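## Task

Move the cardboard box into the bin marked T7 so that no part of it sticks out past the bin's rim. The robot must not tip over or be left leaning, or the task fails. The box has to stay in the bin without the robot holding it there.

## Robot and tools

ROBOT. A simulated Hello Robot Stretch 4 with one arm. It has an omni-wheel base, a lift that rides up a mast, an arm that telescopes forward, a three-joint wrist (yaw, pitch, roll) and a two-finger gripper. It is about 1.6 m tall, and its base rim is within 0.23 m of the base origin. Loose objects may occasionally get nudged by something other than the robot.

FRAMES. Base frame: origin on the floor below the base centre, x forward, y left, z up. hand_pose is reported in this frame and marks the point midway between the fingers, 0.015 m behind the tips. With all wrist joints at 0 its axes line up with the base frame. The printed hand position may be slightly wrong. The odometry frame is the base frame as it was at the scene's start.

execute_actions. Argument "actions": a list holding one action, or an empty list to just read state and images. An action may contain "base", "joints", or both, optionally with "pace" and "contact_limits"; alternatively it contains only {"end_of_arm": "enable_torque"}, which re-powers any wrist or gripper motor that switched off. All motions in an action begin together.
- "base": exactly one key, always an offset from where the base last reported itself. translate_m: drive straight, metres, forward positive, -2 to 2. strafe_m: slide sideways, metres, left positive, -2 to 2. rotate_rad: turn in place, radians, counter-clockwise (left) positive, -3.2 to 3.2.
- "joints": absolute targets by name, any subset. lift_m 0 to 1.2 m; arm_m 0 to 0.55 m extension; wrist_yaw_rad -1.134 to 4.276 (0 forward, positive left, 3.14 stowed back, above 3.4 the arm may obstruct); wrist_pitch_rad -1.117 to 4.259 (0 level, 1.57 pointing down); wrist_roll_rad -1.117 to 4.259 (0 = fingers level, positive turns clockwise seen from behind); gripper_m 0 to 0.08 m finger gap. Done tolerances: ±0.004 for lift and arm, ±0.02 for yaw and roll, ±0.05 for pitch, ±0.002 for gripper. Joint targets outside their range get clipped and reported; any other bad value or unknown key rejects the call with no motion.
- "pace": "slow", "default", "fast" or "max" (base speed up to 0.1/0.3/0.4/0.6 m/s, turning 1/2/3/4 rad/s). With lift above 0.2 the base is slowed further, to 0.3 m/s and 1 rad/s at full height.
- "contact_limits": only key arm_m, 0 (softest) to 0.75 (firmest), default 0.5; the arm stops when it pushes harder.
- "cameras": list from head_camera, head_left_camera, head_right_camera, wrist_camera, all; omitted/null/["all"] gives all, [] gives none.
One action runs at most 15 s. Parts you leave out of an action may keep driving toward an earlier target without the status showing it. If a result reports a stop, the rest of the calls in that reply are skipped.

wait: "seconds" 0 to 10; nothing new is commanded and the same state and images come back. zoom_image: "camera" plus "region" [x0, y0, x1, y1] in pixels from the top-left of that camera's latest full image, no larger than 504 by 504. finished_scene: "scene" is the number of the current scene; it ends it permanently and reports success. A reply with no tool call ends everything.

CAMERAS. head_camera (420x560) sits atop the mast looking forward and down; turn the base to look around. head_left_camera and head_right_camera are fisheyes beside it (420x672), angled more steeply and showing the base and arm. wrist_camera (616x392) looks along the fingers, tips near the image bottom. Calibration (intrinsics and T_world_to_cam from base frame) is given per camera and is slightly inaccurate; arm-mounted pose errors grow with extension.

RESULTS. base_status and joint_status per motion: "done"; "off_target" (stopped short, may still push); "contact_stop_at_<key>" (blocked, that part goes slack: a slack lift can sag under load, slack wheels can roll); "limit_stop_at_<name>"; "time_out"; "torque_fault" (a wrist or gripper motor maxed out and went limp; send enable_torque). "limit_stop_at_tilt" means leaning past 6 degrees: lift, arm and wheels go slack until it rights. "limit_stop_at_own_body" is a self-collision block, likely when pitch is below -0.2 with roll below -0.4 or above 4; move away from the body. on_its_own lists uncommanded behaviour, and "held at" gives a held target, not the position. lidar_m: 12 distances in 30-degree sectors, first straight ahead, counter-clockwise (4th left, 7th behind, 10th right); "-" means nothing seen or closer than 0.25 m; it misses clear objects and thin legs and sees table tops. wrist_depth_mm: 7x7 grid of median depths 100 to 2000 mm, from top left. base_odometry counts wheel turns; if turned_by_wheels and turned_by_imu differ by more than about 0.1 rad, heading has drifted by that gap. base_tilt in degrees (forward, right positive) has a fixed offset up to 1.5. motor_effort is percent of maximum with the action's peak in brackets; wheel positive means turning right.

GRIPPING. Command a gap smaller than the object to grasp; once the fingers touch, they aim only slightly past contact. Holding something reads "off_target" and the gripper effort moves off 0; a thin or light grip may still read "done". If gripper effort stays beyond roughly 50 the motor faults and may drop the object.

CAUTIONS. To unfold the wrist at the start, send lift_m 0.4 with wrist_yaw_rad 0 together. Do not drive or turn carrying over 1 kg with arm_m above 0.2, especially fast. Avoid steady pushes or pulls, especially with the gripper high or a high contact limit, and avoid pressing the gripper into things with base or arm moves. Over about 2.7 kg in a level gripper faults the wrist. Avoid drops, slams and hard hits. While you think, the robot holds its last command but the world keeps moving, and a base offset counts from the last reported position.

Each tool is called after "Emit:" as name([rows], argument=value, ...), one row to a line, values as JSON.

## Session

Emit:
execute_actions(actions=[])

Scene clock: 0.00 s.
base_odometry: x=+0.000 y=+0.000 heading=+0.000 (m, m, rad; odometry frame)
turned_by_wheels: +0.000 (rad since the last result)
turned_by_imu: +0.000 (rad since the last result)
base_tilt: forward=+0.5 right=-0.9 (deg)
lidar_m: 0.93 1.29 1.26 1.16 0.83 0.78 0.84 1.69 1.58 1.24 0.86 0.85
base_status: not commanded
joint_positions: lift_m=+0.148 arm_m=+0.000 wrist_yaw_rad=+3.239 wrist_pitch_rad=+0.021 wrist_roll_rad=-0.012 gripper_m=+0.040
joint_status: not commanded
motor_effort: lift_m=+19 arm_m=+0 wrist_yaw_rad=+0 wrist_pitch_rad=-9 wrist_roll_rad=-2 gripper_m=+1 wheel_0=+0 wheel_1=-1 wheel_2=+0 (%)
hand_pose: x=-0.0491 y=+0.0662 z=+0.3222 quat_wxyz=(-0.049, -0.010, -0.007, +0.999) (m; base frame)
wrist_depth_mm: - - 141 1138 960 842 732 / - - 138 1118 946 820 723 / - - 131 258 946 820 715 / - 115 138 1042 931 820 715 / 186 1661 - 1118 931 820 715 / 196 1397 1430 1098 891 809 723 / 198 931 106 904 129 - 707
pictures: head_camera, head_left_camera, head_right_camera, wrist_camera
camera_calibration (this result's frames):
wrist_camera: T_world_to_cam=[[-0.116007, 0.993238, -0.00443862, -0.0635721], [-0.00244488, -0.00475433, -0.999986, 0.381505], [-0.993245, -0.115994, 0.00297988, 0.110694], [0, 0, 0, 1]] pos_world=[0.103504, 0.0777959, 0.380887]
Images, in order (width x height): head_camera 420x560, head_left_camera 420x672, head_right_camera 420x672, wrist_camera 616x392.

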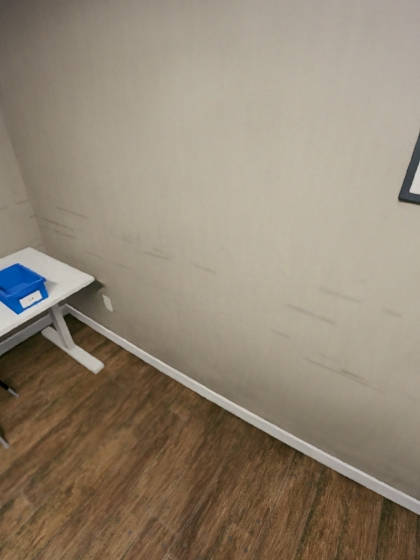

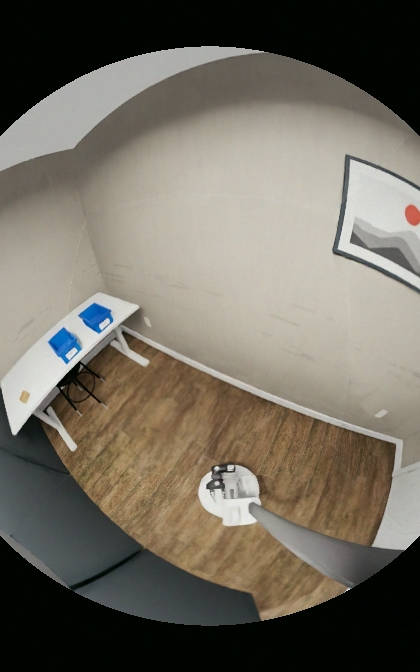

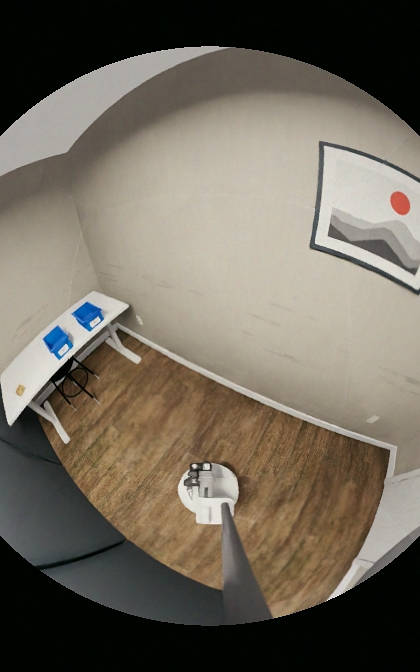

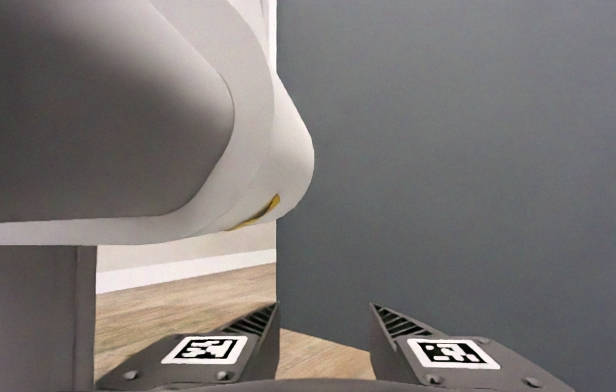

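Emit:
execute_actions([
  {"base":{"rotate_rad":1.06},"joints":{"lift_m":0.4},"pace":"fast"},
], cameras=["head_camera"])

Emit:
execute_actions([
  {"base":{"translate_m":0.6},"joints":{"lift_m":1.05,"wrist_yaw_rad":0,"gripper_m":0.08,"wrist_pitch_rad":1.0},"pace":"fast"},
])

Scene clock: 5.67 s.
base_odometry: x=+0.000 y=+0.000 heading=+1.060 (m, m, rad; odometry frame)
turned_by_wheels: +1.060 (rad since the last result)
turned_by_imu: +1.048 (rad since the last result)
base_tilt: forward=+0.5 right=-0.8 (deg)
lidar_m: 1.28 1.13 0.86 0.80 0.84 1.68 1.61 1.22 0.90 0.85 0.94 1.32
base_status: done
joint_positions: lift_m=+0.400 arm_m=+0.000 wrist_yaw_rad=+3.239 wrist_pitch_rad=+0.021 wrist_roll_rad=-0.012 gripper_m=+0.040
joint_status: all done
motor_effort: lift_m=+22(30) arm_m=-1(0) wrist_yaw_rad=+0(0) wrist_pitch_rad=-8(6) wrist_roll_rad=-2(1) gripper_m=+0(1) wheel_0=-2(7) wheel_1=+0(8) wheel_2=+0(9) (%)
hand_pose: x=-0.0490 y=+0.0662 z=+0.5737 quat_wxyz=(-0.049, -0.010, -0.007, +0.999) (m; base frame)
wrist_depth_mm: - - 141 1756 1708 1708 1618 / - - 138 1756 1708 1661 1618 / - - 131 257 1708 1708 1661 / - 115 138 1756 1661 1708 1618 / 186 1499 1808 1756 1756 1708 1618 / 198 1661 1808 1756 1708 1661 1618 / 198 1397 106 1537 129 - 1537
pictures: head_camera
Images, in order (width x height): head_camera 420x560.

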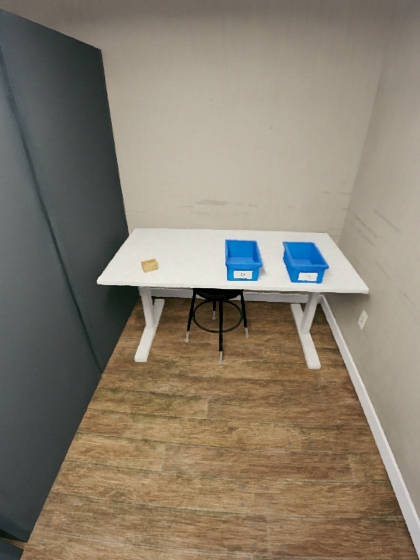

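Scene clock: 8.47 s.
base_odometry: x=+0.293 y=+0.523 heading=+1.060 (m, m, rad; odometry frame)
turned_by_wheels: +0.000 (rad since the last result)
turned_by_imu: +0.002 (rad since the last result)
base_tilt: forward=+0.6 right=-0.8 (deg)
lidar_m: 0.67 0.73 0.81 0.78 0.80 1.20 2.20 1.22 0.94 0.90 0.94 0.70
base_status: done
joint_positions: lift_m=+1.050 arm_m=+0.000 wrist_yaw_rad=+0.000 wrist_pitch_rad=+1.002 wrist_roll_rad=-0.012 gripper_m=+0.080
joint_status: all done
motor_effort: lift_m=+21(22) arm_m=-1(1) wrist_yaw_rad=-2(5) wrist_pitch_rad=-5(6) wrist_roll_rad=-2(2) gripper_m=+0(8) wheel_0=+0(6) wheel_1=+0(8) wheel_2=+1(12) (%)
hand_pose: x=+0.2858 y=-0.0874 z=+1.0489 quat_wxyz=(+0.877, -0.006, +0.480, +0.003) (m; base frame)
wrist_depth_mm: 917 904 891 820 809 788 732 / 741 778 759 723 640 715 603 / 699 715 691 676 676 676 647 / 1205 1499 1537 1430 1499 1430 1281 / 1205 1397 1336 1366 1336 1336 1281 / 1205 1255 1229 1229 1205 1205 1160 / 1160 - 141 1138 1138 113 -
pictures: head_camera, head_left_camera, head_right_camera, wrist_camera
camera_calibration (this result's frames):
wrist_camera: T_world_to_cam=[[0.00687961, -0.999818, -0.017818, -0.0641645], [-0.829291, 0.0042523, -0.558802, 0.882594], [0.558775, 0.0186206, -0.82911, 0.864341], [0, 0, 0, 1]] pos_world=[0.249396, -0.0840004, 1.20869]
Images, in order (width x height): head_camera 420x560, head_left_camera 420x672, head_right_camera 420x672, wrist_camera 616x392.

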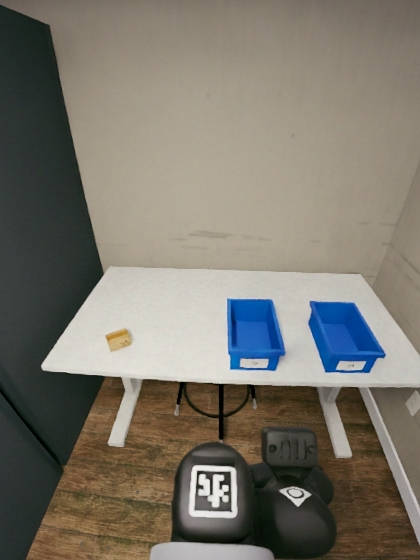

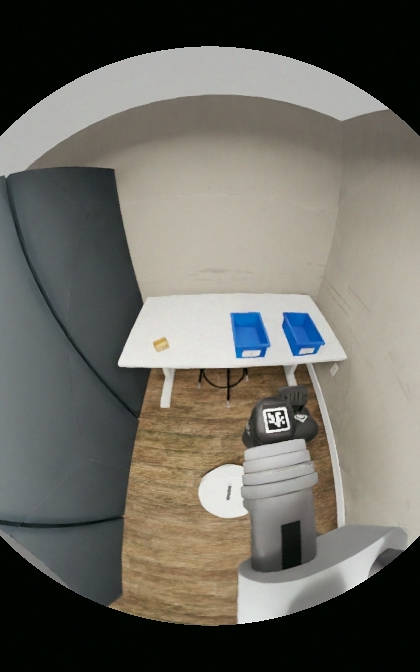

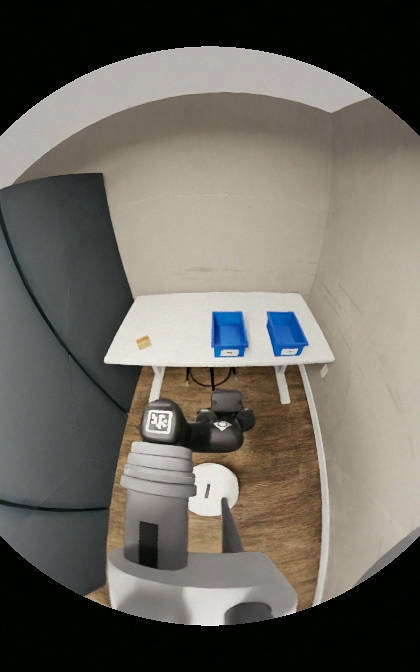

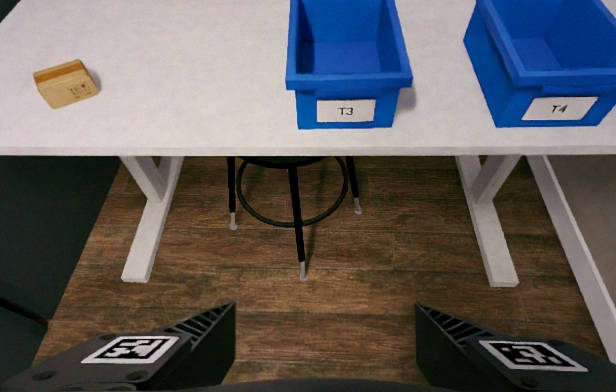

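Emit:
zoom_image(camera="wrist_camera", region=[280,60,616,150])

Emit:
zoom_image(camera="wrist_camera", region=[0,30,160,130])

Region (280, 60, 616, 150) of wrist_camera's 616x392 image, scaled by 1.500; it fills the top 135 rows of this view, and the rest is white.

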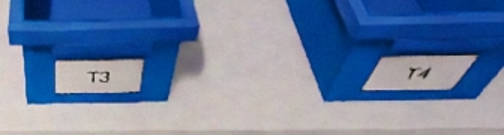

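Region (0, 30, 160, 130) of wrist_camera's 616x392 image, scaled by 3.150; it fills the top 315 rows of this view, and the rest is white.

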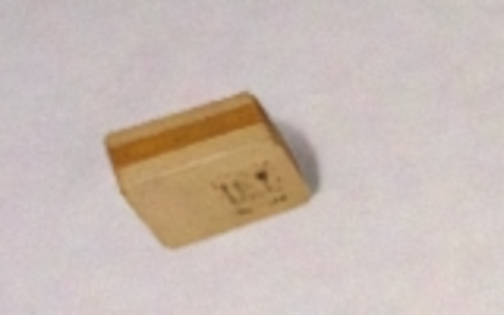

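Emit:
execute_actions([
  {"base":{"strafe_m":0.45},"joints":{"lift_m":1.0,"wrist_pitch_rad":1.57},"pace":"fast"},
], cameras=[])

Emit:
execute_actions([
  {"base":{"translate_m":0.25},"joints":{"arm_m":0.33}},
], cameras=["wrist_camera","head_right_camera"])

Scene clock: 20.93 s.
base_odometry: x=-0.099 y=+0.744 heading=+1.060 (m, m, rad; odometry frame)
turned_by_wheels: +0.000 (rad since the last result)
turned_by_imu: +0.000 (rad since the last result)
base_tilt: forward=+0.7 right=-0.9 (deg)
lidar_m: 0.69 0.45 0.31 0.31 0.37 0.52 2.19 1.86 1.41 1.35 0.99 0.71
base_status: done
joint_positions: lift_m=+1.000 arm_m=+0.000 wrist_yaw_rad=+0.000 wrist_pitch_rad=+1.570 wrist_roll_rad=-0.012 gripper_m=+0.080
joint_status: all done
motor_effort: lift_m=+18(23) arm_m=-1(0) wrist_yaw_rad=+0(1) wrist_pitch_rad=+0(5) wrist_roll_rad=-2(2) gripper_m=+1(2) wheel_0=+0(11) wheel_1=-2(10) wheel_2=-1(2) (%)
hand_pose: x=+0.1713 y=-0.0874 z=+0.9657 quat_wxyz=(+0.707, -0.004, +0.707, +0.004) (m; base frame)
wrist_depth_mm: 585 854 1138 1160 1138 1118 1138 / 585 842 1160 1160 1138 1138 1098 / 585 854 1138 1138 1138 1118 1118 / 591 866 1138 1138 1118 1118 1118 / 585 854 1138 904 1118 1118 1098 / 591 854 891 891 1118 1098 1078 / 574 - 141 891 1098 113 -
pictures: none
No camera images: the call's "cameras" was empty. Leave "cameras" out to get every camera's image.

Scene clock: 23.23 s.
base_odometry: x=+0.023 y=+0.962 heading=+1.060 (m, m, rad; odometry frame)
turned_by_wheels: +0.000 (rad since the last result)
turned_by_imu: +0.001 (rad since the last result)
base_tilt: forward=+0.6 right=-0.8 (deg)
lidar_m: 0.42 0.44 0.34 0.32 0.34 0.49 2.43 1.85 1.41 1.36 0.64 0.45
base_status: done
joint_positions: lift_m=+1.000 arm_m=+0.329 wrist_yaw_rad=+0.000 wrist_pitch_rad=+1.570 wrist_roll_rad=-0.013 gripper_m=+0.080
joint_status: all done
motor_effort: lift_m=+18(18) arm_m=+6(7) wrist_yaw_rad=-2(1) wrist_pitch_rad=-1(0) wrist_roll_rad=-2(2) gripper_m=+3(1) wheel_0=+1(7) wheel_1=+1(5) wheel_2=+0(9) (%)
hand_pose: x=+0.5000 y=-0.0874 z=+0.9657 quat_wxyz=(+0.707, -0.005, +0.707, +0.005) (m; base frame)
wrist_depth_mm: 418 413 413 407 402 399 397 / 413 410 407 407 402 402 392 / 413 410 404 349 402 397 392 / 410 404 402 397 394 392 389 / 407 404 399 397 392 387 387 / 512 683 397 1118 392 389 1078 / 559 - 141 946 1118 113 -
pictures: head_right_camera, wrist_camera
camera_calibration (this result's frames):
wrist_camera: T_world_to_cam=[[-0.00377793, -0.999821, -0.018563, -0.0611075], [-0.999691, 0.00423239, -0.0245042, 0.582942], [0.0245784, 0.0184646, -0.999527, 1.10724], [0, 0, 0, 1]] pos_world=[0.555317, -0.0840086, 1.11987]
Images, in order (width x height): head_right_camera 420x672, wrist_camera 616x392.

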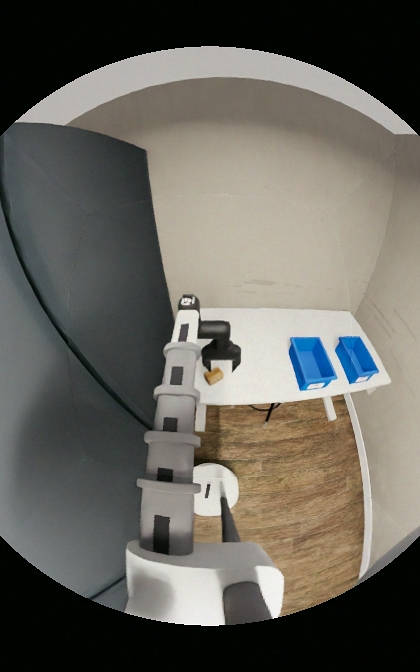

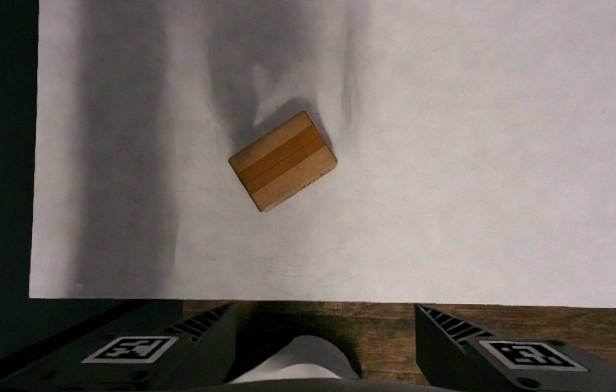

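Emit:
execute_actions([
  {"base":{"strafe_m":0.033},"joints":{"arm_m":0.426,"wrist_roll_rad":0.99,"lift_m":0.88}},
], cameras=["wrist_camera","head_right_camera"])

Scene clock: 32.37 s.
base_odometry: x=-0.006 y=+0.978 heading=+1.060 (m, m, rad; odometry frame)
turned_by_wheels: +0.000 (rad since the last result)
turned_by_imu: +0.000 (rad since the last result)
base_tilt: forward=+0.7 right=-0.9 (deg)
lidar_m: 0.42 0.39 0.29 0.27 0.30 0.46 1.42 1.92 1.42 1.39 0.65 0.47
base_status: done
joint_positions: lift_m=+0.880 arm_m=+0.425 wrist_yaw_rad=+0.000 wrist_pitch_rad=+1.570 wrist_roll_rad=+0.989 gripper_m=+0.080
joint_status: all done
motor_effort: lift_m=+18(14) arm_m=+6(8) wrist_yaw_rad=-1(1) wrist_pitch_rad=-2(1) wrist_roll_rad=+1(4) gripper_m=+3(3) wheel_0=+2(8) wheel_1=-2(9) wheel_2=+0(0) (%)
hand_pose: x=+0.5959 y=-0.0874 z=+0.8457 quat_wxyz=(+0.623, +0.336, +0.622, -0.336) (m; base frame)
wrist_depth_mm: 291 290 286 283 279 276 274 / 290 287 283 281 279 273 271 / 289 287 283 278 276 273 272 / 287 282 282 277 274 272 270 / 286 282 279 227 273 270 270 / 285 281 276 224 271 268 960 / 285 - 141 224 272 113 -
pictures: head_right_camera, wrist_camera
camera_calibration (this result's frames):
wrist_camera: T_world_to_cam=[[-0.844444, -0.5353, -0.0191684, 0.4791], [-0.534854, 0.844602, -0.0240348, 0.471969], [0.0290555, -0.0100437, -0.999527, 0.979828], [0, 0, 0, 1]] pos_world=[0.628539, -0.132323, 0.999892]
Images, in order (width x height): head_right_camera 420x672, wrist_camera 616x392.

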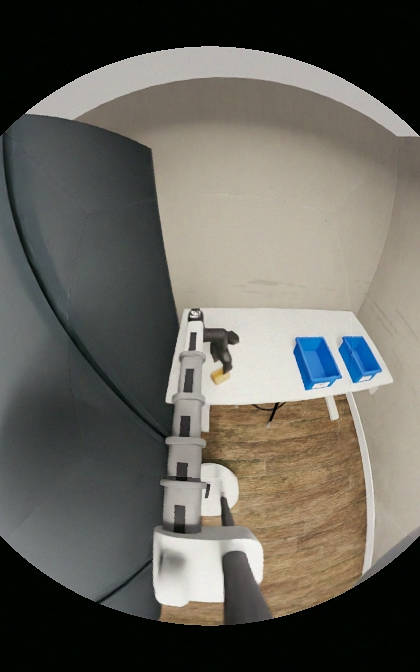

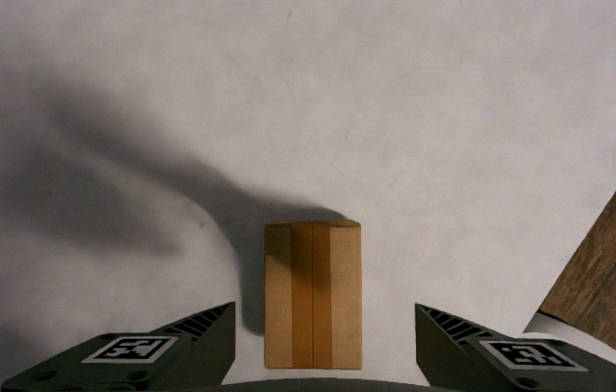

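Emit:
execute_actions([
  {"base":{"strafe_m":0.003},"joints":{"arm_m":0.43,"lift_m":0.83}},
], cameras=["wrist_camera"])

Emit:
execute_actions([
  {"joints":{"lift_m":0.788},"pace":"slow"},
], cameras=["wrist_camera"])

Scene clock: 36.50 s.
base_odometry: x=-0.008 y=+0.979 heading=+1.060 (m, m, rad; odometry frame)
turned_by_wheels: +0.000 (rad since the last result)
turned_by_imu: +0.000 (rad since the last result)
base_tilt: forward=+0.7 right=-0.8 (deg)
lidar_m: 0.44 0.39 0.27 0.28 0.28 0.47 1.45 1.92 1.44 1.40 0.61 0.46
base_status: done
joint_positions: lift_m=+0.830 arm_m=+0.429 wrist_yaw_rad=+0.000 wrist_pitch_rad=+1.570 wrist_roll_rad=+0.989 gripper_m=+0.080
joint_status: all done
motor_effort: lift_m=+17(13) arm_m=+6(6) wrist_yaw_rad=-1(0) wrist_pitch_rad=-1(0) wrist_roll_rad=+0(0) gripper_m=+2(0) wheel_0=+0(4) wheel_1=-1(6) wheel_2=+0(1) (%)
hand_pose: x=+0.5999 y=-0.0874 z=+0.7957 quat_wxyz=(+0.623, +0.336, +0.622, -0.336) (m; base frame)
wrist_depth_mm: 239 236 234 233 229 226 225 / 238 235 233 229 226 224 223 / 237 234 230 229 226 224 221 / 235 232 230 228 225 222 221 / 234 231 229 177 223 223 219 / 232 230 227 175 221 220 218 / 232 - 141 175 174 112 -
pictures: wrist_camera
camera_calibration (this result's frames):
wrist_camera: T_world_to_cam=[[-0.844515, -0.53519, -0.0191404, 0.481556], [-0.534745, 0.844672, -0.024017, 0.472838], [0.0290211, -0.0100475, -0.999528, 0.929773], [0, 0, 0, 1]] pos_world=[0.632546, -0.132327, 0.949908]
Images, in order (width x height): wrist_camera 616x392.

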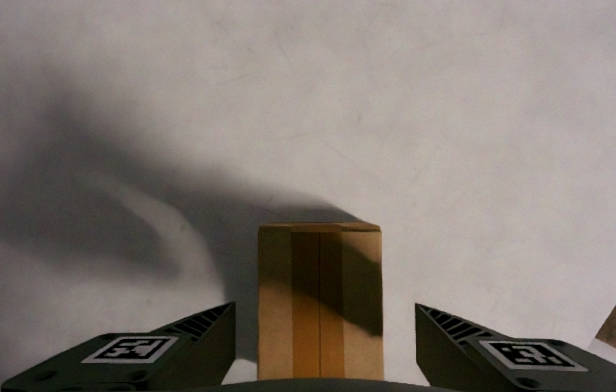

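Scene clock: 37.70 s.
base_odometry: x=-0.008 y=+0.979 heading=+1.060 (m, m, rad; odometry frame)
turned_by_wheels: +0.000 (rad since the last result)
turned_by_imu: +0.000 (rad since the last result)
base_tilt: forward=+0.7 right=-0.8 (deg)
lidar_m: 0.41 0.40 0.30 0.26 0.30 0.47 1.44 1.90 1.45 1.39 0.64 0.47
base_status: not commanded
joint_positions: lift_m=+0.788 arm_m=+0.429 wrist_yaw_rad=+0.000 wrist_pitch_rad=+1.570 wrist_roll_rad=+0.989 gripper_m=+0.080
joint_status: all done
motor_effort: lift_m=+17(18) arm_m=+6(6) wrist_yaw_rad=-1(0) wrist_pitch_rad=-2(0) wrist_roll_rad=+0(0) gripper_m=+2(1) wheel_0=+0(0) wheel_1=+0(0) wheel_2=+0(0) (%)
hand_pose: x=+0.5999 y=-0.0874 z=+0.7537 quat_wxyz=(+0.623, +0.336, +0.622, -0.336) (m; base frame)
wrist_depth_mm: 194 192 190 188 186 184 182 / 193 191 190 187 185 183 182 / 193 190 189 187 185 182 180 / 191 190 187 185 184 181 180 / 190 189 186 135 139 181 178 / 190 188 144 134 133 179 178 / 189 - 134 133 132 113 -
pictures: wrist_camera
camera_calibration (this result's frames):
wrist_camera: T_world_to_cam=[[-0.844515, -0.53519, -0.0191405, 0.480753], [-0.534745, 0.844672, -0.0240171, 0.47183], [0.0290212, -0.0100475, -0.999528, 0.887806], [0, 0, 0, 1]] pos_world=[0.632546, -0.132327, 0.907921]
Images, in order (width x height): wrist_camera 616x392.

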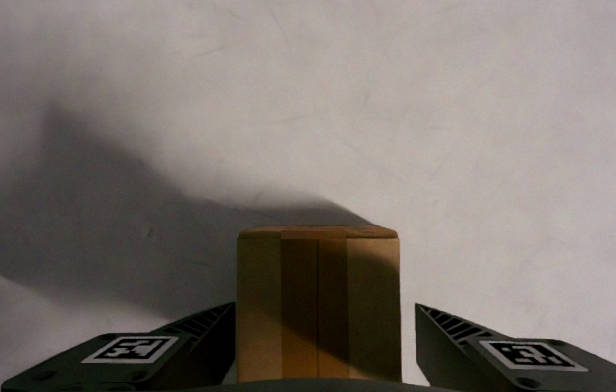

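Emit:
execute_actions([
  {"joints":{"gripper_m":0.045}},
], cameras=[])

Emit:
execute_actions([
  {"joints":{"lift_m":0.9}},
], cameras=["wrist_camera"])

Emit:
execute_actions([
  {"base":{"strafe_m":-0.4},"joints":{"arm_m":0.0,"wrist_roll_rad":0},"pace":"fast"},
], cameras=["wrist_camera"])

Scene clock: 41.90 s.
base_odometry: x=-0.008 y=+0.979 heading=+1.060 (m, m, rad; odometry frame)
turned_by_wheels: +0.000 (rad since the last result)
turned_by_imu: +0.000 (rad since the last result)
base_tilt: forward=+0.6 right=-0.8 (deg)
lidar_m: 0.44 0.40 0.28 0.27 0.32 0.44 1.43 1.91 1.45 1.40 0.65 0.47
base_status: not commanded
joint_positions: lift_m=+0.788 arm_m=+0.429 wrist_yaw_rad=+0.000 wrist_pitch_rad=+1.570 wrist_roll_rad=+0.989 gripper_m=+0.059
joint_status: gripper_m off_target (ended at +0.059, target +0.045)
on_its_own: gripper_m is held at +0.054, not at your +0.045, by its contact guard: the fingers met something
motor_effort: lift_m=+17(17) arm_m=+6(6) wrist_yaw_rad=-1(0) wrist_pitch_rad=+0(2) wrist_roll_rad=+0(0) gripper_m=-36(35) wheel_0=+0(0) wheel_1=-1(0) wheel_2=+0(0) (%)
hand_pose: x=+0.5999 y=-0.0874 z=+0.7537 quat_wxyz=(+0.623, +0.336, +0.622, -0.336) (m; base frame)
wrist_depth_mm: 195 191 191 189 186 185 182 / 193 191 190 188 186 183 182 / 193 191 189 186 184 181 181 / 191 190 187 185 183 182 180 / 190 189 186 135 143 180 179 / 190 187 185 133 133 179 178 / 189 - 119 133 132 - -
pictures: none
No camera images: the call's "cameras" was empty. Leave "cameras" out to get every camera's image.

Scene clock: 43.40 s.
base_odometry: x=-0.008 y=+0.979 heading=+1.060 (m, m, rad; odometry frame)
turned_by_wheels: +0.000 (rad since the last result)
turned_by_imu: +0.000 (rad since the last result)
base_tilt: forward=+0.5 right=-0.9 (deg)
lidar_m: 0.44 0.41 0.30 0.28 0.29 0.45 1.40 1.91 1.45 1.36 0.63 0.47
base_status: not commanded
joint_positions: lift_m=+0.900 arm_m=+0.429 wrist_yaw_rad=+0.000 wrist_pitch_rad=+1.570 wrist_roll_rad=+0.989 gripper_m=+0.059
joint_status: all done
on_its_own: gripper_m is held at +0.054, not at your +0.045, by its contact guard: the fingers met something
motor_effort: lift_m=+22(24) arm_m=+6(6) wrist_yaw_rad=-1(1) wrist_pitch_rad=-1(1) wrist_roll_rad=+0(1) gripper_m=-35(34) wheel_0=+0(0) wheel_1=+0(0) wheel_2=+0(0) (%)
hand_pose: x=+0.5999 y=-0.0874 z=+0.8653 quat_wxyz=(+0.623, +0.336, +0.622, -0.336) (m; base frame)
wrist_depth_mm: 310 312 306 301 300 296 293 / 310 307 304 301 298 294 290 / 307 304 301 300 294 294 290 / 306 304 301 297 294 291 289 / 306 303 298 135 143 289 976 / 303 300 297 134 133 289 960 / 303 - 118 133 132 - 759
pictures: wrist_camera
camera_calibration (this result's frames):
wrist_camera: T_world_to_cam=[[-0.844519, -0.535182, -0.0191801, 0.482941], [-0.534736, 0.844677, -0.0240421, 0.474535], [0.0290679, -0.0100477, -0.999527, 0.999307], [0, 0, 0, 1]] pos_world=[0.632556, -0.132327, 1.01951]
Images, in order (width x height): wrist_camera 616x392.

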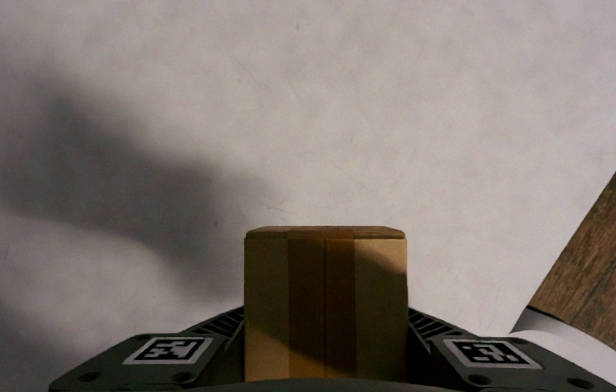

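Scene clock: 45.73 s.
base_odometry: x=+0.341 y=+0.784 heading=+1.060 (m, m, rad; odometry frame)
turned_by_wheels: +0.000 (rad since the last result)
turned_by_imu: -0.001 (rad since the last result)
base_tilt: forward=+0.7 right=-0.8 (deg)
lidar_m: 0.42 0.45 0.64 0.67 0.74 1.08 2.45 1.38 1.04 0.99 0.63 0.45
base_status: done
joint_positions: lift_m=+0.900 arm_m=+0.001 wrist_yaw_rad=+0.000 wrist_pitch_rad=+1.570 wrist_roll_rad=+0.000 gripper_m=+0.059
joint_status: all done
on_its_own: gripper_m is held at +0.054, not at your +0.045, by its contact guard: the fingers met something
motor_effort: lift_m=+21(22) arm_m=-6(7) wrist_yaw_rad=+0(2) wrist_pitch_rad=-1(1) wrist_roll_rad=-2(7) gripper_m=-36(38) wheel_0=-2(12) wheel_1=+3(11) wheel_2=+0(1) (%)
hand_pose: x=+0.1722 y=-0.0874 z=+0.8654 quat_wxyz=(+0.707, +0.000, +0.707, +0.000) (m; base frame)
wrist_depth_mm: 1060 1060 1078 1042 1025 1042 1042 / 1042 1078 1078 1042 1042 1025 1008 / 1042 1078 1042 1042 1008 1008 1008 / 1042 1042 1042 1025 1042 1008 1008 / 1042 1060 1025 135 143 1008 1008 / 1042 1042 831 134 133 1008 976 / 1025 - 118 133 132 - 991
pictures: wrist_camera
camera_calibration (this result's frames):
wrist_camera: T_world_to_cam=[[-0.0170687, -0.999682, -0.0185656, -0.0619036], [-0.999558, 0.0175125, -0.0240125, 0.253544], [0.02433, 0.0181476, -0.999539, 1.01511], [0, 0, 0, 1]] pos_world=[0.227677, -0.0847459, 1.01958]
Images, in order (width x height): wrist_camera 616x392.

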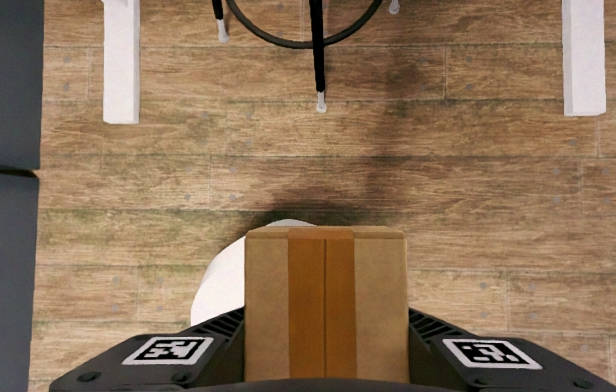

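Emit:
execute_actions([
  {"base":{"translate_m":-1.85},"joints":{"lift_m":0.5},"pace":"fast"},
], cameras=[])

Emit:
execute_actions([
  {"base":{"rotate_rad":1.57},"pace":"fast"},
])

Scene clock: 55.93 s.
base_odometry: x=-0.564 y=-0.830 heading=+1.059 (m, m, rad; odometry frame)
turned_by_wheels: +0.000 (rad since the last result)
turned_by_imu: -0.006 (rad since the last result)
base_tilt: forward=+0.6 right=-0.8 (deg)
lidar_m: 2.27 1.09 0.82 2.10 0.88 0.60 0.54 0.65 0.92 0.90 0.98 1.40
base_status: done
joint_positions: lift_m=+0.500 arm_m=+0.001 wrist_yaw_rad=+0.000 wrist_pitch_rad=+1.570 wrist_roll_rad=+0.000 gripper_m=+0.059
joint_status: all done
on_its_own: gripper_m is held at +0.054, not at your +0.045, by its contact guard: the fingers met something
motor_effort: lift_m=+19(18) arm_m=-7(7) wrist_yaw_rad=-1(0) wrist_pitch_rad=+0(1) wrist_roll_rad=-3(2) gripper_m=-34(36) wheel_0=-2(7) wheel_1=+0(7) wheel_2=-2(15) (%)
hand_pose: x=+0.1723 y=-0.0874 z=+0.4656 quat_wxyz=(+0.707, +0.000, +0.707, +0.000) (m; base frame)
wrist_depth_mm: 661 654 634 634 627 627 621 / 647 647 640 634 627 615 621 / 640 640 634 627 627 615 609 / 640 627 634 621 621 621 597 / 627 640 413 134 143 603 603 / 634 413 402 134 133 597 603 / 627 - 119 133 132 - 591
pictures: none
No camera images: the call's "cameras" was empty. Leave "cameras" out to get every camera's image.

Scene clock: 57.67 s.
base_odometry: x=-0.564 y=-0.830 heading=+2.629 (m, m, rad; odometry frame)
turned_by_wheels: +1.570 (rad since the last result)
turned_by_imu: +1.553 (rad since the last result)
base_tilt: forward=+0.7 right=-0.8 (deg)
lidar_m: 2.09 0.88 0.60 0.55 0.64 0.97 0.94 0.98 1.39 2.28 1.08 0.84
base_status: done
joint_positions: lift_m=+0.500 arm_m=+0.001 wrist_yaw_rad=+0.000 wrist_pitch_rad=+1.570 wrist_roll_rad=+0.000 gripper_m=+0.059
joint_status: not commanded
on_its_own: gripper_m is held at +0.054, not at your +0.045, by its contact guard: the fingers met something
motor_effort: lift_m=+19(19) arm_m=-7(7) wrist_yaw_rad=-1(1) wrist_pitch_rad=-1(2) wrist_roll_rad=-3(2) gripper_m=-35(36) wheel_0=-2(7) wheel_1=+1(8) wheel_2=-1(11) (%)
hand_pose: x=+0.1723 y=-0.0874 z=+0.4656 quat_wxyz=(+0.707, +0.000, +0.707, +0.000) (m; base frame)
wrist_depth_mm: 654 647 640 634 634 627 627 / 647 647 634 634 627 615 609 / 640 634 640 621 634 615 609 / 640 634 627 627 615 609 615 / 634 634 413 135 143 615 609 / 627 415 404 133 133 603 603 / 627 - 119 133 132 - 597
pictures: head_camera, head_left_camera, head_right_camera, wrist_camera
camera_calibration (this result's frames):
wrist_camera: T_world_to_cam=[[-0.0166796, -0.999688, -0.0185718, -0.0693887], [-0.999556, 0.0171303, -0.0243775, 0.244205], [0.0246881, 0.0181569, -0.99953, 0.615424], [0, 0, 0, 1]] pos_world=[0.227746, -0.0847246, 0.6198]
Images, in order (width x height): head_camera 420x560, head_left_camera 420x672, head_right_camera 420x672, wrist_camera 616x392.

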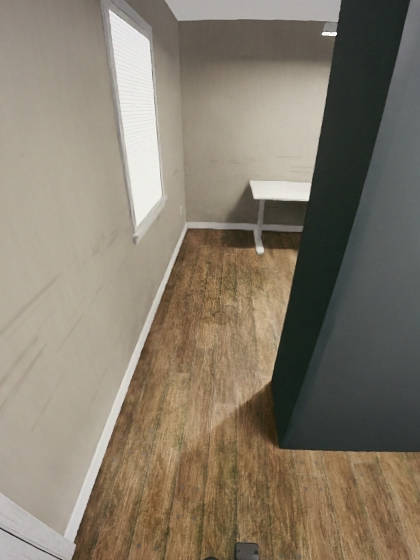

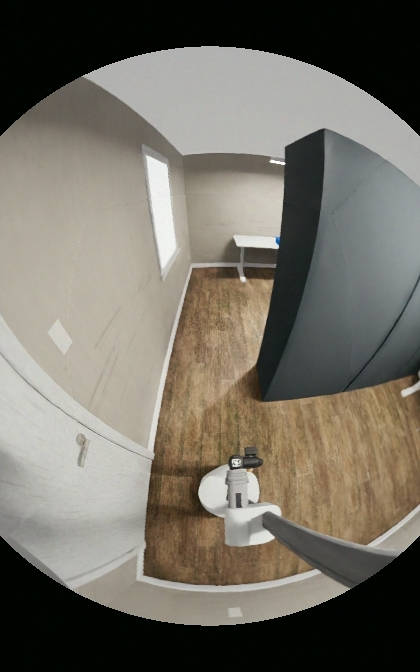

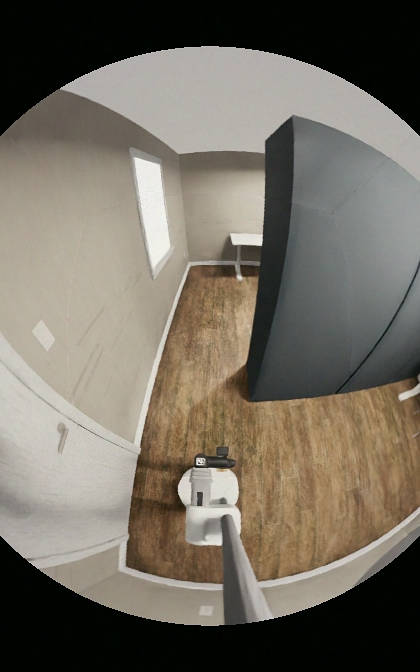

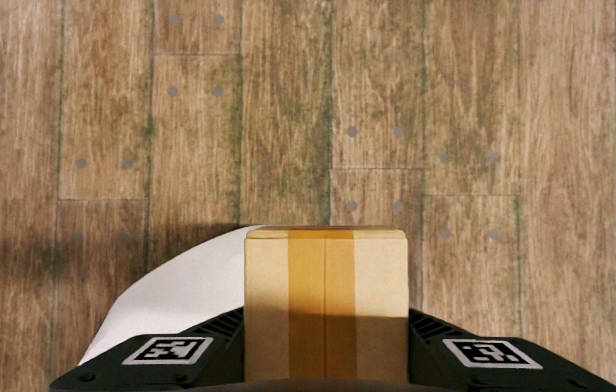

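Emit:
execute_actions([
  {"base":{"strafe_m":0.1},"pace":"fast"},
], cameras=[])

Emit:
execute_actions([
  {"base":{"translate_m":1.7},"pace":"fast"},
], cameras=["head_camera","head_right_camera"])

Emit:
execute_actions([
  {"base":{"rotate_rad":-0.8},"pace":"fast"},
], cameras=["head_camera","head_right_camera"])

Scene clock: 63.23 s.
base_odometry: x=-0.613 y=-0.917 heading=+2.629 (m, m, rad; odometry frame)
turned_by_wheels: +0.000 (rad since the last result)
turned_by_imu: +0.000 (rad since the last result)
base_tilt: forward=+0.6 right=-0.8 (deg)
lidar_m: 1.78 0.72 0.47 0.46 0.52 0.74 0.94 0.97 1.38 2.40 1.05 0.87
base_status: done
joint_positions: lift_m=+0.500 arm_m=+0.001 wrist_yaw_rad=+0.000 wrist_pitch_rad=+1.570 wrist_roll_rad=+0.000 gripper_m=+0.059
joint_status: not commanded
on_its_own: gripper_m is held at +0.054, not at your +0.045, by its contact guard: the fingers met something
motor_effort: lift_m=+19(19) arm_m=-7(7) wrist_yaw_rad=-1(1) wrist_pitch_rad=+0(0) wrist_roll_rad=-2(2) gripper_m=-38(35) wheel_0=+2(11) wheel_1=-2(11) wheel_2=+0(2) (%)
hand_pose: x=+0.1723 y=-0.0874 z=+0.4656 quat_wxyz=(+0.707, +0.000, +0.707, +0.000) (m; base frame)
wrist_depth_mm: 647 647 647 640 627 634 621 / 640 640 634 634 627 627 609 / 640 634 634 627 621 621 615 / 634 627 627 615 621 615 615 / 634 627 418 134 143 609 609 / 634 415 404 134 133 609 597 / 627 - 118 133 132 - 597
pictures: none
No camera images: the call's "cameras" was empty. Leave "cameras" out to get every camera's image.

Scene clock: 68.77 s.
base_odometry: x=-2.095 y=-0.084 heading=+2.630 (m, m, rad; odometry frame)
turned_by_wheels: +0.000 (rad since the last result)
turned_by_imu: +0.004 (rad since the last result)
base_tilt: forward=+0.6 right=-0.8 (deg)
lidar_m: 1.50 0.60 0.43 0.37 0.47 0.67 2.20 0.69 0.68 2.22 1.75 1.38
base_status: done
joint_positions: lift_m=+0.500 arm_m=+0.001 wrist_yaw_rad=+0.000 wrist_pitch_rad=+1.570 wrist_roll_rad=+0.000 gripper_m=+0.059
joint_status: not commanded
on_its_own: gripper_m is held at +0.054, not at your +0.045, by its contact guard: the fingers met something
motor_effort: lift_m=+19(19) arm_m=-6(7) wrist_yaw_rad=-2(0) wrist_pitch_rad=-1(1) wrist_roll_rad=-2(2) gripper_m=-35(36) wheel_0=+1(8) wheel_1=+1(6) wheel_2=+2(14) (%)
hand_pose: x=+0.1723 y=-0.0874 z=+0.4656 quat_wxyz=(+0.707, +0.000, +0.707, +0.000) (m; base frame)
wrist_depth_mm: 654 647 634 634 634 621 621 / 647 640 640 640 634 621 615 / 647 640 634 627 627 615 609 / 640 640 627 621 621 621 597 / 640 627 415 135 142 603 603 / 634 415 404 134 133 597 603 / 627 - 118 133 131 - 603
pictures: head_camera, head_right_camera
Images, in order (width x height): head_camera 420x560, head_right_camera 420x672.

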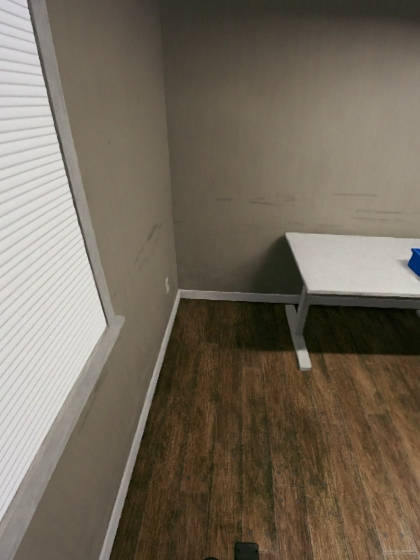

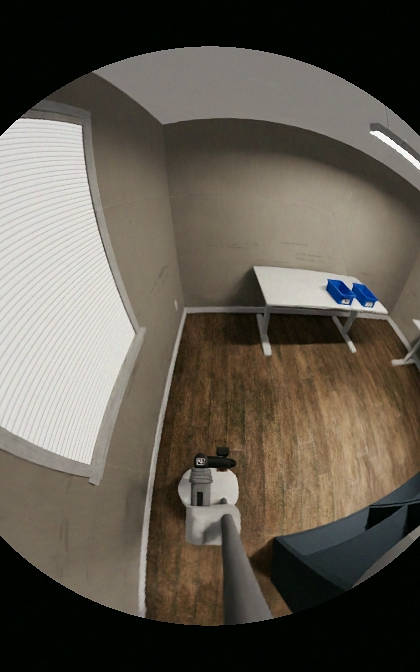

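Scene clock: 70.07 s.
base_odometry: x=-2.095 y=-0.084 heading=+1.829 (m, m, rad; odometry frame)
turned_by_wheels: -0.800 (rad since the last result)
turned_by_imu: -0.792 (rad since the last result)
base_tilt: forward=+0.7 right=-0.9 (deg)
lidar_m: 1.46 1.37 0.81 0.47 0.40 0.40 0.54 0.98 0.94 0.67 0.97 2.48
base_status: done
joint_positions: lift_m=+0.500 arm_m=+0.001 wrist_yaw_rad=+0.000 wrist_pitch_rad=+1.570 wrist_roll_rad=+0.000 gripper_m=+0.059
joint_status: not commanded
on_its_own: gripper_m is held at +0.054, not at your +0.045, by its contact guard: the fingers met something
motor_effort: lift_m=+19(19) arm_m=-7(7) wrist_yaw_rad=-1(0) wrist_pitch_rad=-1(1) wrist_roll_rad=-2(2) gripper_m=-37(34) wheel_0=+1(7) wheel_1=-2(9) wheel_2=-3(9) (%)
hand_pose: x=+0.1723 y=-0.0874 z=+0.4656 quat_wxyz=(+0.707, +0.000, +0.707, +0.000) (m; base frame)
wrist_depth_mm: 647 654 634 640 627 627 615 / 647 647 640 634 627 621 621 / 647 640 640 634 627 621 621 / 640 634 627 621 621 609 603 / 634 621 413 134 143 603 603 / 627 415 399 134 132 609 603 / 621 - 118 133 132 - 603
pictures: head_camera, head_right_camera
Images, in order (width x height): head_camera 420x560, head_right_camera 420x672.

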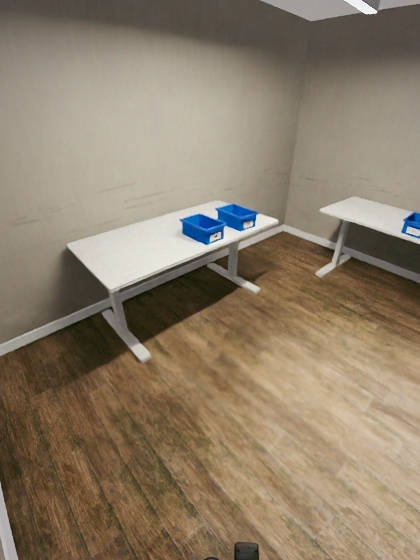

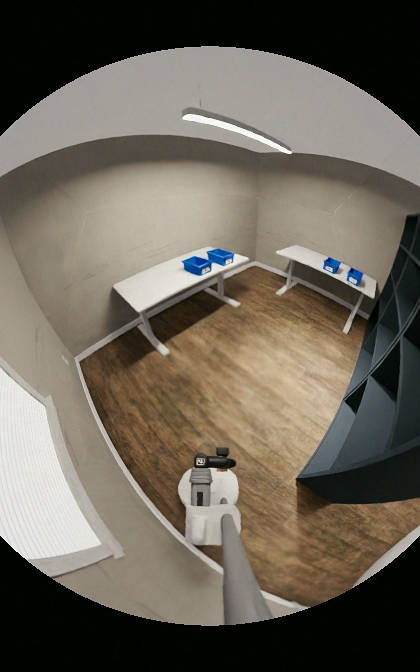

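Emit:
zoom_image(camera="head_camera", region=[170,190,420,260])

Emit:
zoom_image(camera="head_right_camera", region=[170,235,390,300])

Region (170, 190, 420, 260) of head_camera's 420x560 image, scaled by 2.016, with more detail than that image has; it fills the top 141 rows of this view, and the rest is white.

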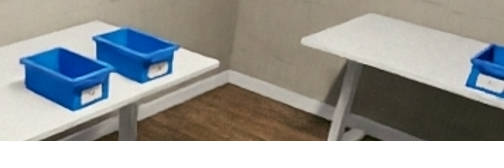

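Region (170, 235, 390, 300) of head_right_camera's 420x672 image, scaled by 2.291, with more detail than that image has; it fills the top 149 rows of this view, and the rest is white.

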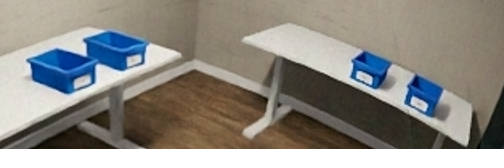

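Emit:
execute_actions([
  {"base":{"translate_m":0.9},"pace":"fast"},
])

Scene clock: 80.03 s.
base_odometry: x=-2.326 y=+0.786 heading=+1.829 (m, m, rad; odometry frame)
turned_by_wheels: +0.000 (rad since the last result)
turned_by_imu: +0.002 (rad since the last result)
base_tilt: forward=+0.5 right=-0.8 (deg)
lidar_m: 0.73 0.62 0.61 1.21 1.01 1.03 1.24 1.11 1.10 1.30 1.86 1.23
base_status: done
joint_positions: lift_m=+0.500 arm_m=+0.001 wrist_yaw_rad=+0.000 wrist_pitch_rad=+1.570 wrist_roll_rad=+0.000 gripper_m=+0.059
joint_status: not commanded
on_its_own: gripper_m is held at +0.054, not at your +0.045, by its contact guard: the fingers met something
motor_effort: lift_m=+19(19) arm_m=-7(7) wrist_yaw_rad=-1(0) wrist_pitch_rad=-1(1) wrist_roll_rad=-2(2) gripper_m=-37(36) wheel_0=+0(9) wheel_1=+1(6) wheel_2=+0(12) (%)
hand_pose: x=+0.1723 y=-0.0874 z=+0.4656 quat_wxyz=(+0.707, +0.000, +0.707, +0.000) (m; base frame)
wrist_depth_mm: 647 654 640 634 634 621 621 / 640 647 634 627 621 621 615 / 640 634 634 640 621 621 609 / 647 640 634 621 615 615 609 / 634 634 413 134 143 615 609 / 627 413 407 134 133 603 597 / 627 - 118 133 132 - 591
pictures: head_camera, head_left_camera, head_right_camera, wrist_camera
camera_calibration (this result's frames):
wrist_camera: T_world_to_cam=[[-0.0167466, -0.999687, -0.0185709, -0.0693781], [-0.999556, 0.0171963, -0.0243226, 0.244153], [0.0246343, 0.0181553, -0.999532, 0.615434], [0, 0, 0, 1]] pos_world=[0.227722, -0.0847283, 0.619795]
Images, in order (width x height): head_camera 420x560, head_left_camera 420x672, head_right_camera 420x672, wrist_camera 616x392.

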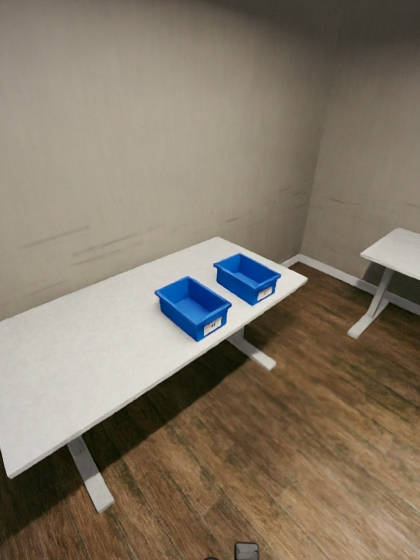

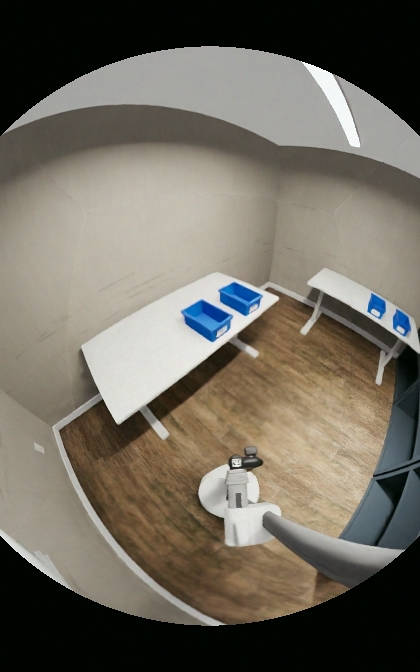

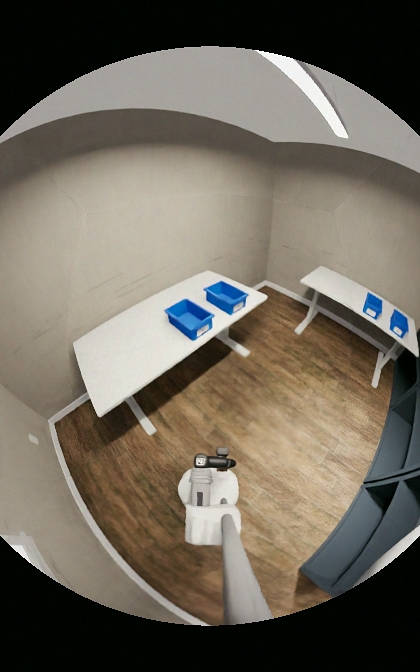

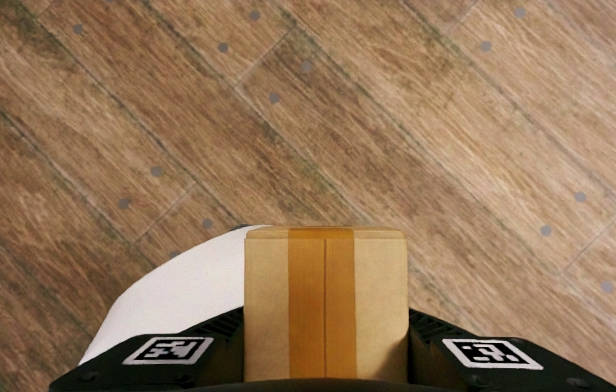

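Emit:
zoom_image(camera="head_camera", region=[180,260,300,345])

Emit:
zoom_image(camera="head_right_camera", region=[340,275,420,345])

Region (180, 260, 300, 345) of head_camera's 420x560 image, scaled by 4.200, with more detail than that image has; it fills the top 357 rows of this view, and the rest is white.

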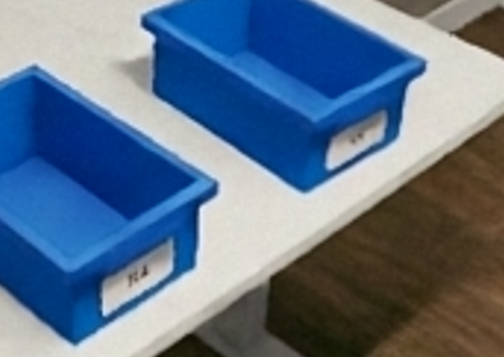

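Region (340, 275, 420, 345) of head_right_camera's 420x672 image, scaled by 6.300, with more detail than that image has; it fills the top 441 rows of this view, and the rest is white.

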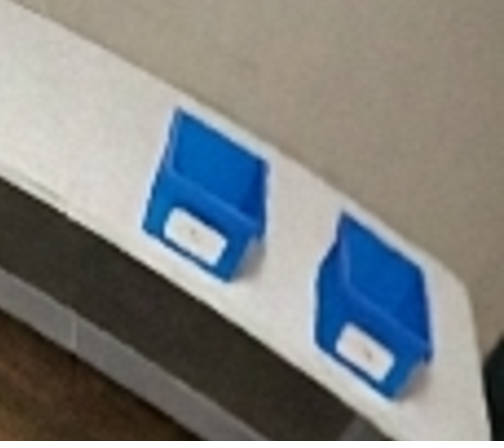

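Emit:
execute_actions([
  {"base":{"rotate_rad":-0.78},"pace":"fast"},
], cameras=["head_camera","head_left_camera","head_right_camera"])

Emit:
zoom_image(camera="head_left_camera", region=[0,200,200,400])

Scene clock: 85.03 s.
base_odometry: x=-2.326 y=+0.786 heading=+1.049 (m, m, rad; odometry frame)
turned_by_wheels: -0.780 (rad since the last result)
turned_by_imu: -0.772 (rad since the last result)
base_tilt: forward=+0.7 right=-0.8 (deg)
lidar_m: 1.85 0.92 0.65 0.61 1.49 1.11 1.03 1.09 1.58 1.09 1.16 1.63
base_status: done
joint_positions: lift_m=+0.500 arm_m=+0.001 wrist_yaw_rad=+0.000 wrist_pitch_rad=+1.570 wrist_roll_rad=+0.000 gripper_m=+0.059
joint_status: not commanded
on_its_own: gripper_m is held at +0.054, not at your +0.045, by its contact guard: the fingers met something
motor_effort: lift_m=+19(19) arm_m=-7(7) wrist_yaw_rad=-1(1) wrist_pitch_rad=-3(1) wrist_roll_rad=-3(3) gripper_m=-38(36) wheel_0=+1(8) wheel_1=-2(8) wheel_2=+0(8) (%)
hand_pose: x=+0.1723 y=-0.0874 z=+0.4656 quat_wxyz=(+0.707, +0.000, +0.707, +0.000) (m; base frame)
wrist_depth_mm: 647 647 640 634 627 627 615 / 647 640 640 634 621 621 615 / 654 634 634 621 627 621 615 / 634 634 634 615 615 615 609 / 640 634 415 135 143 603 603 / 634 415 402 134 132 615 597 / 615 - 118 133 132 - 591
pictures: head_camera, head_left_camera, head_right_camera
Images, in order (width x height): head_camera 420x560, head_left_camera 420x672, head_right_camera 420x672.

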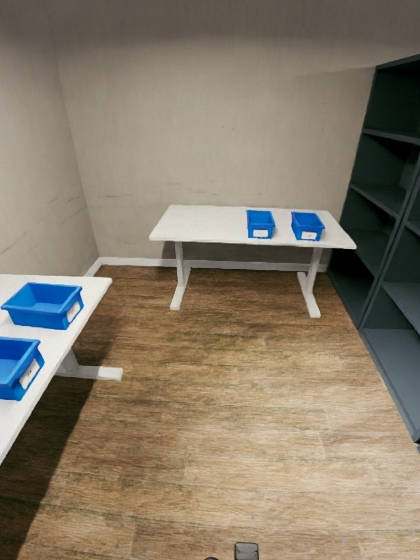

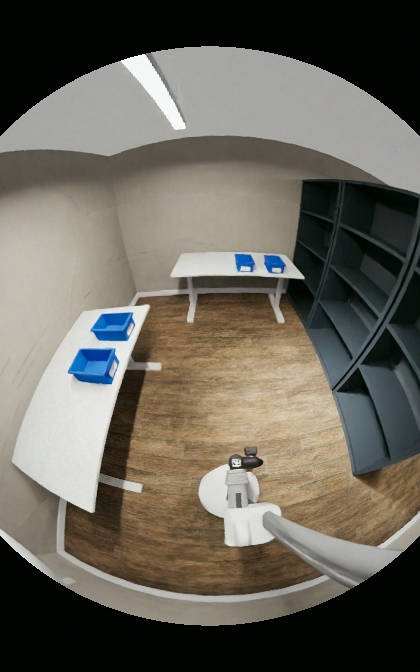

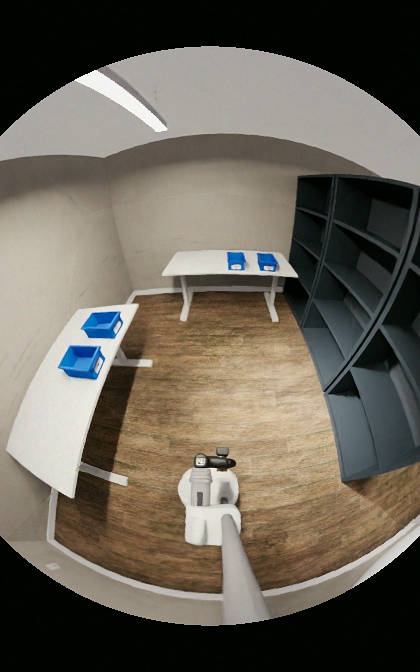

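Region (0, 200, 200, 400) of head_left_camera's 420x672 image, scaled by 2.520, with more detail than that image has.

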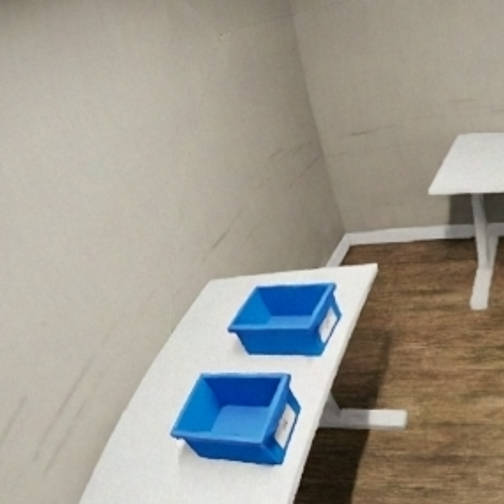

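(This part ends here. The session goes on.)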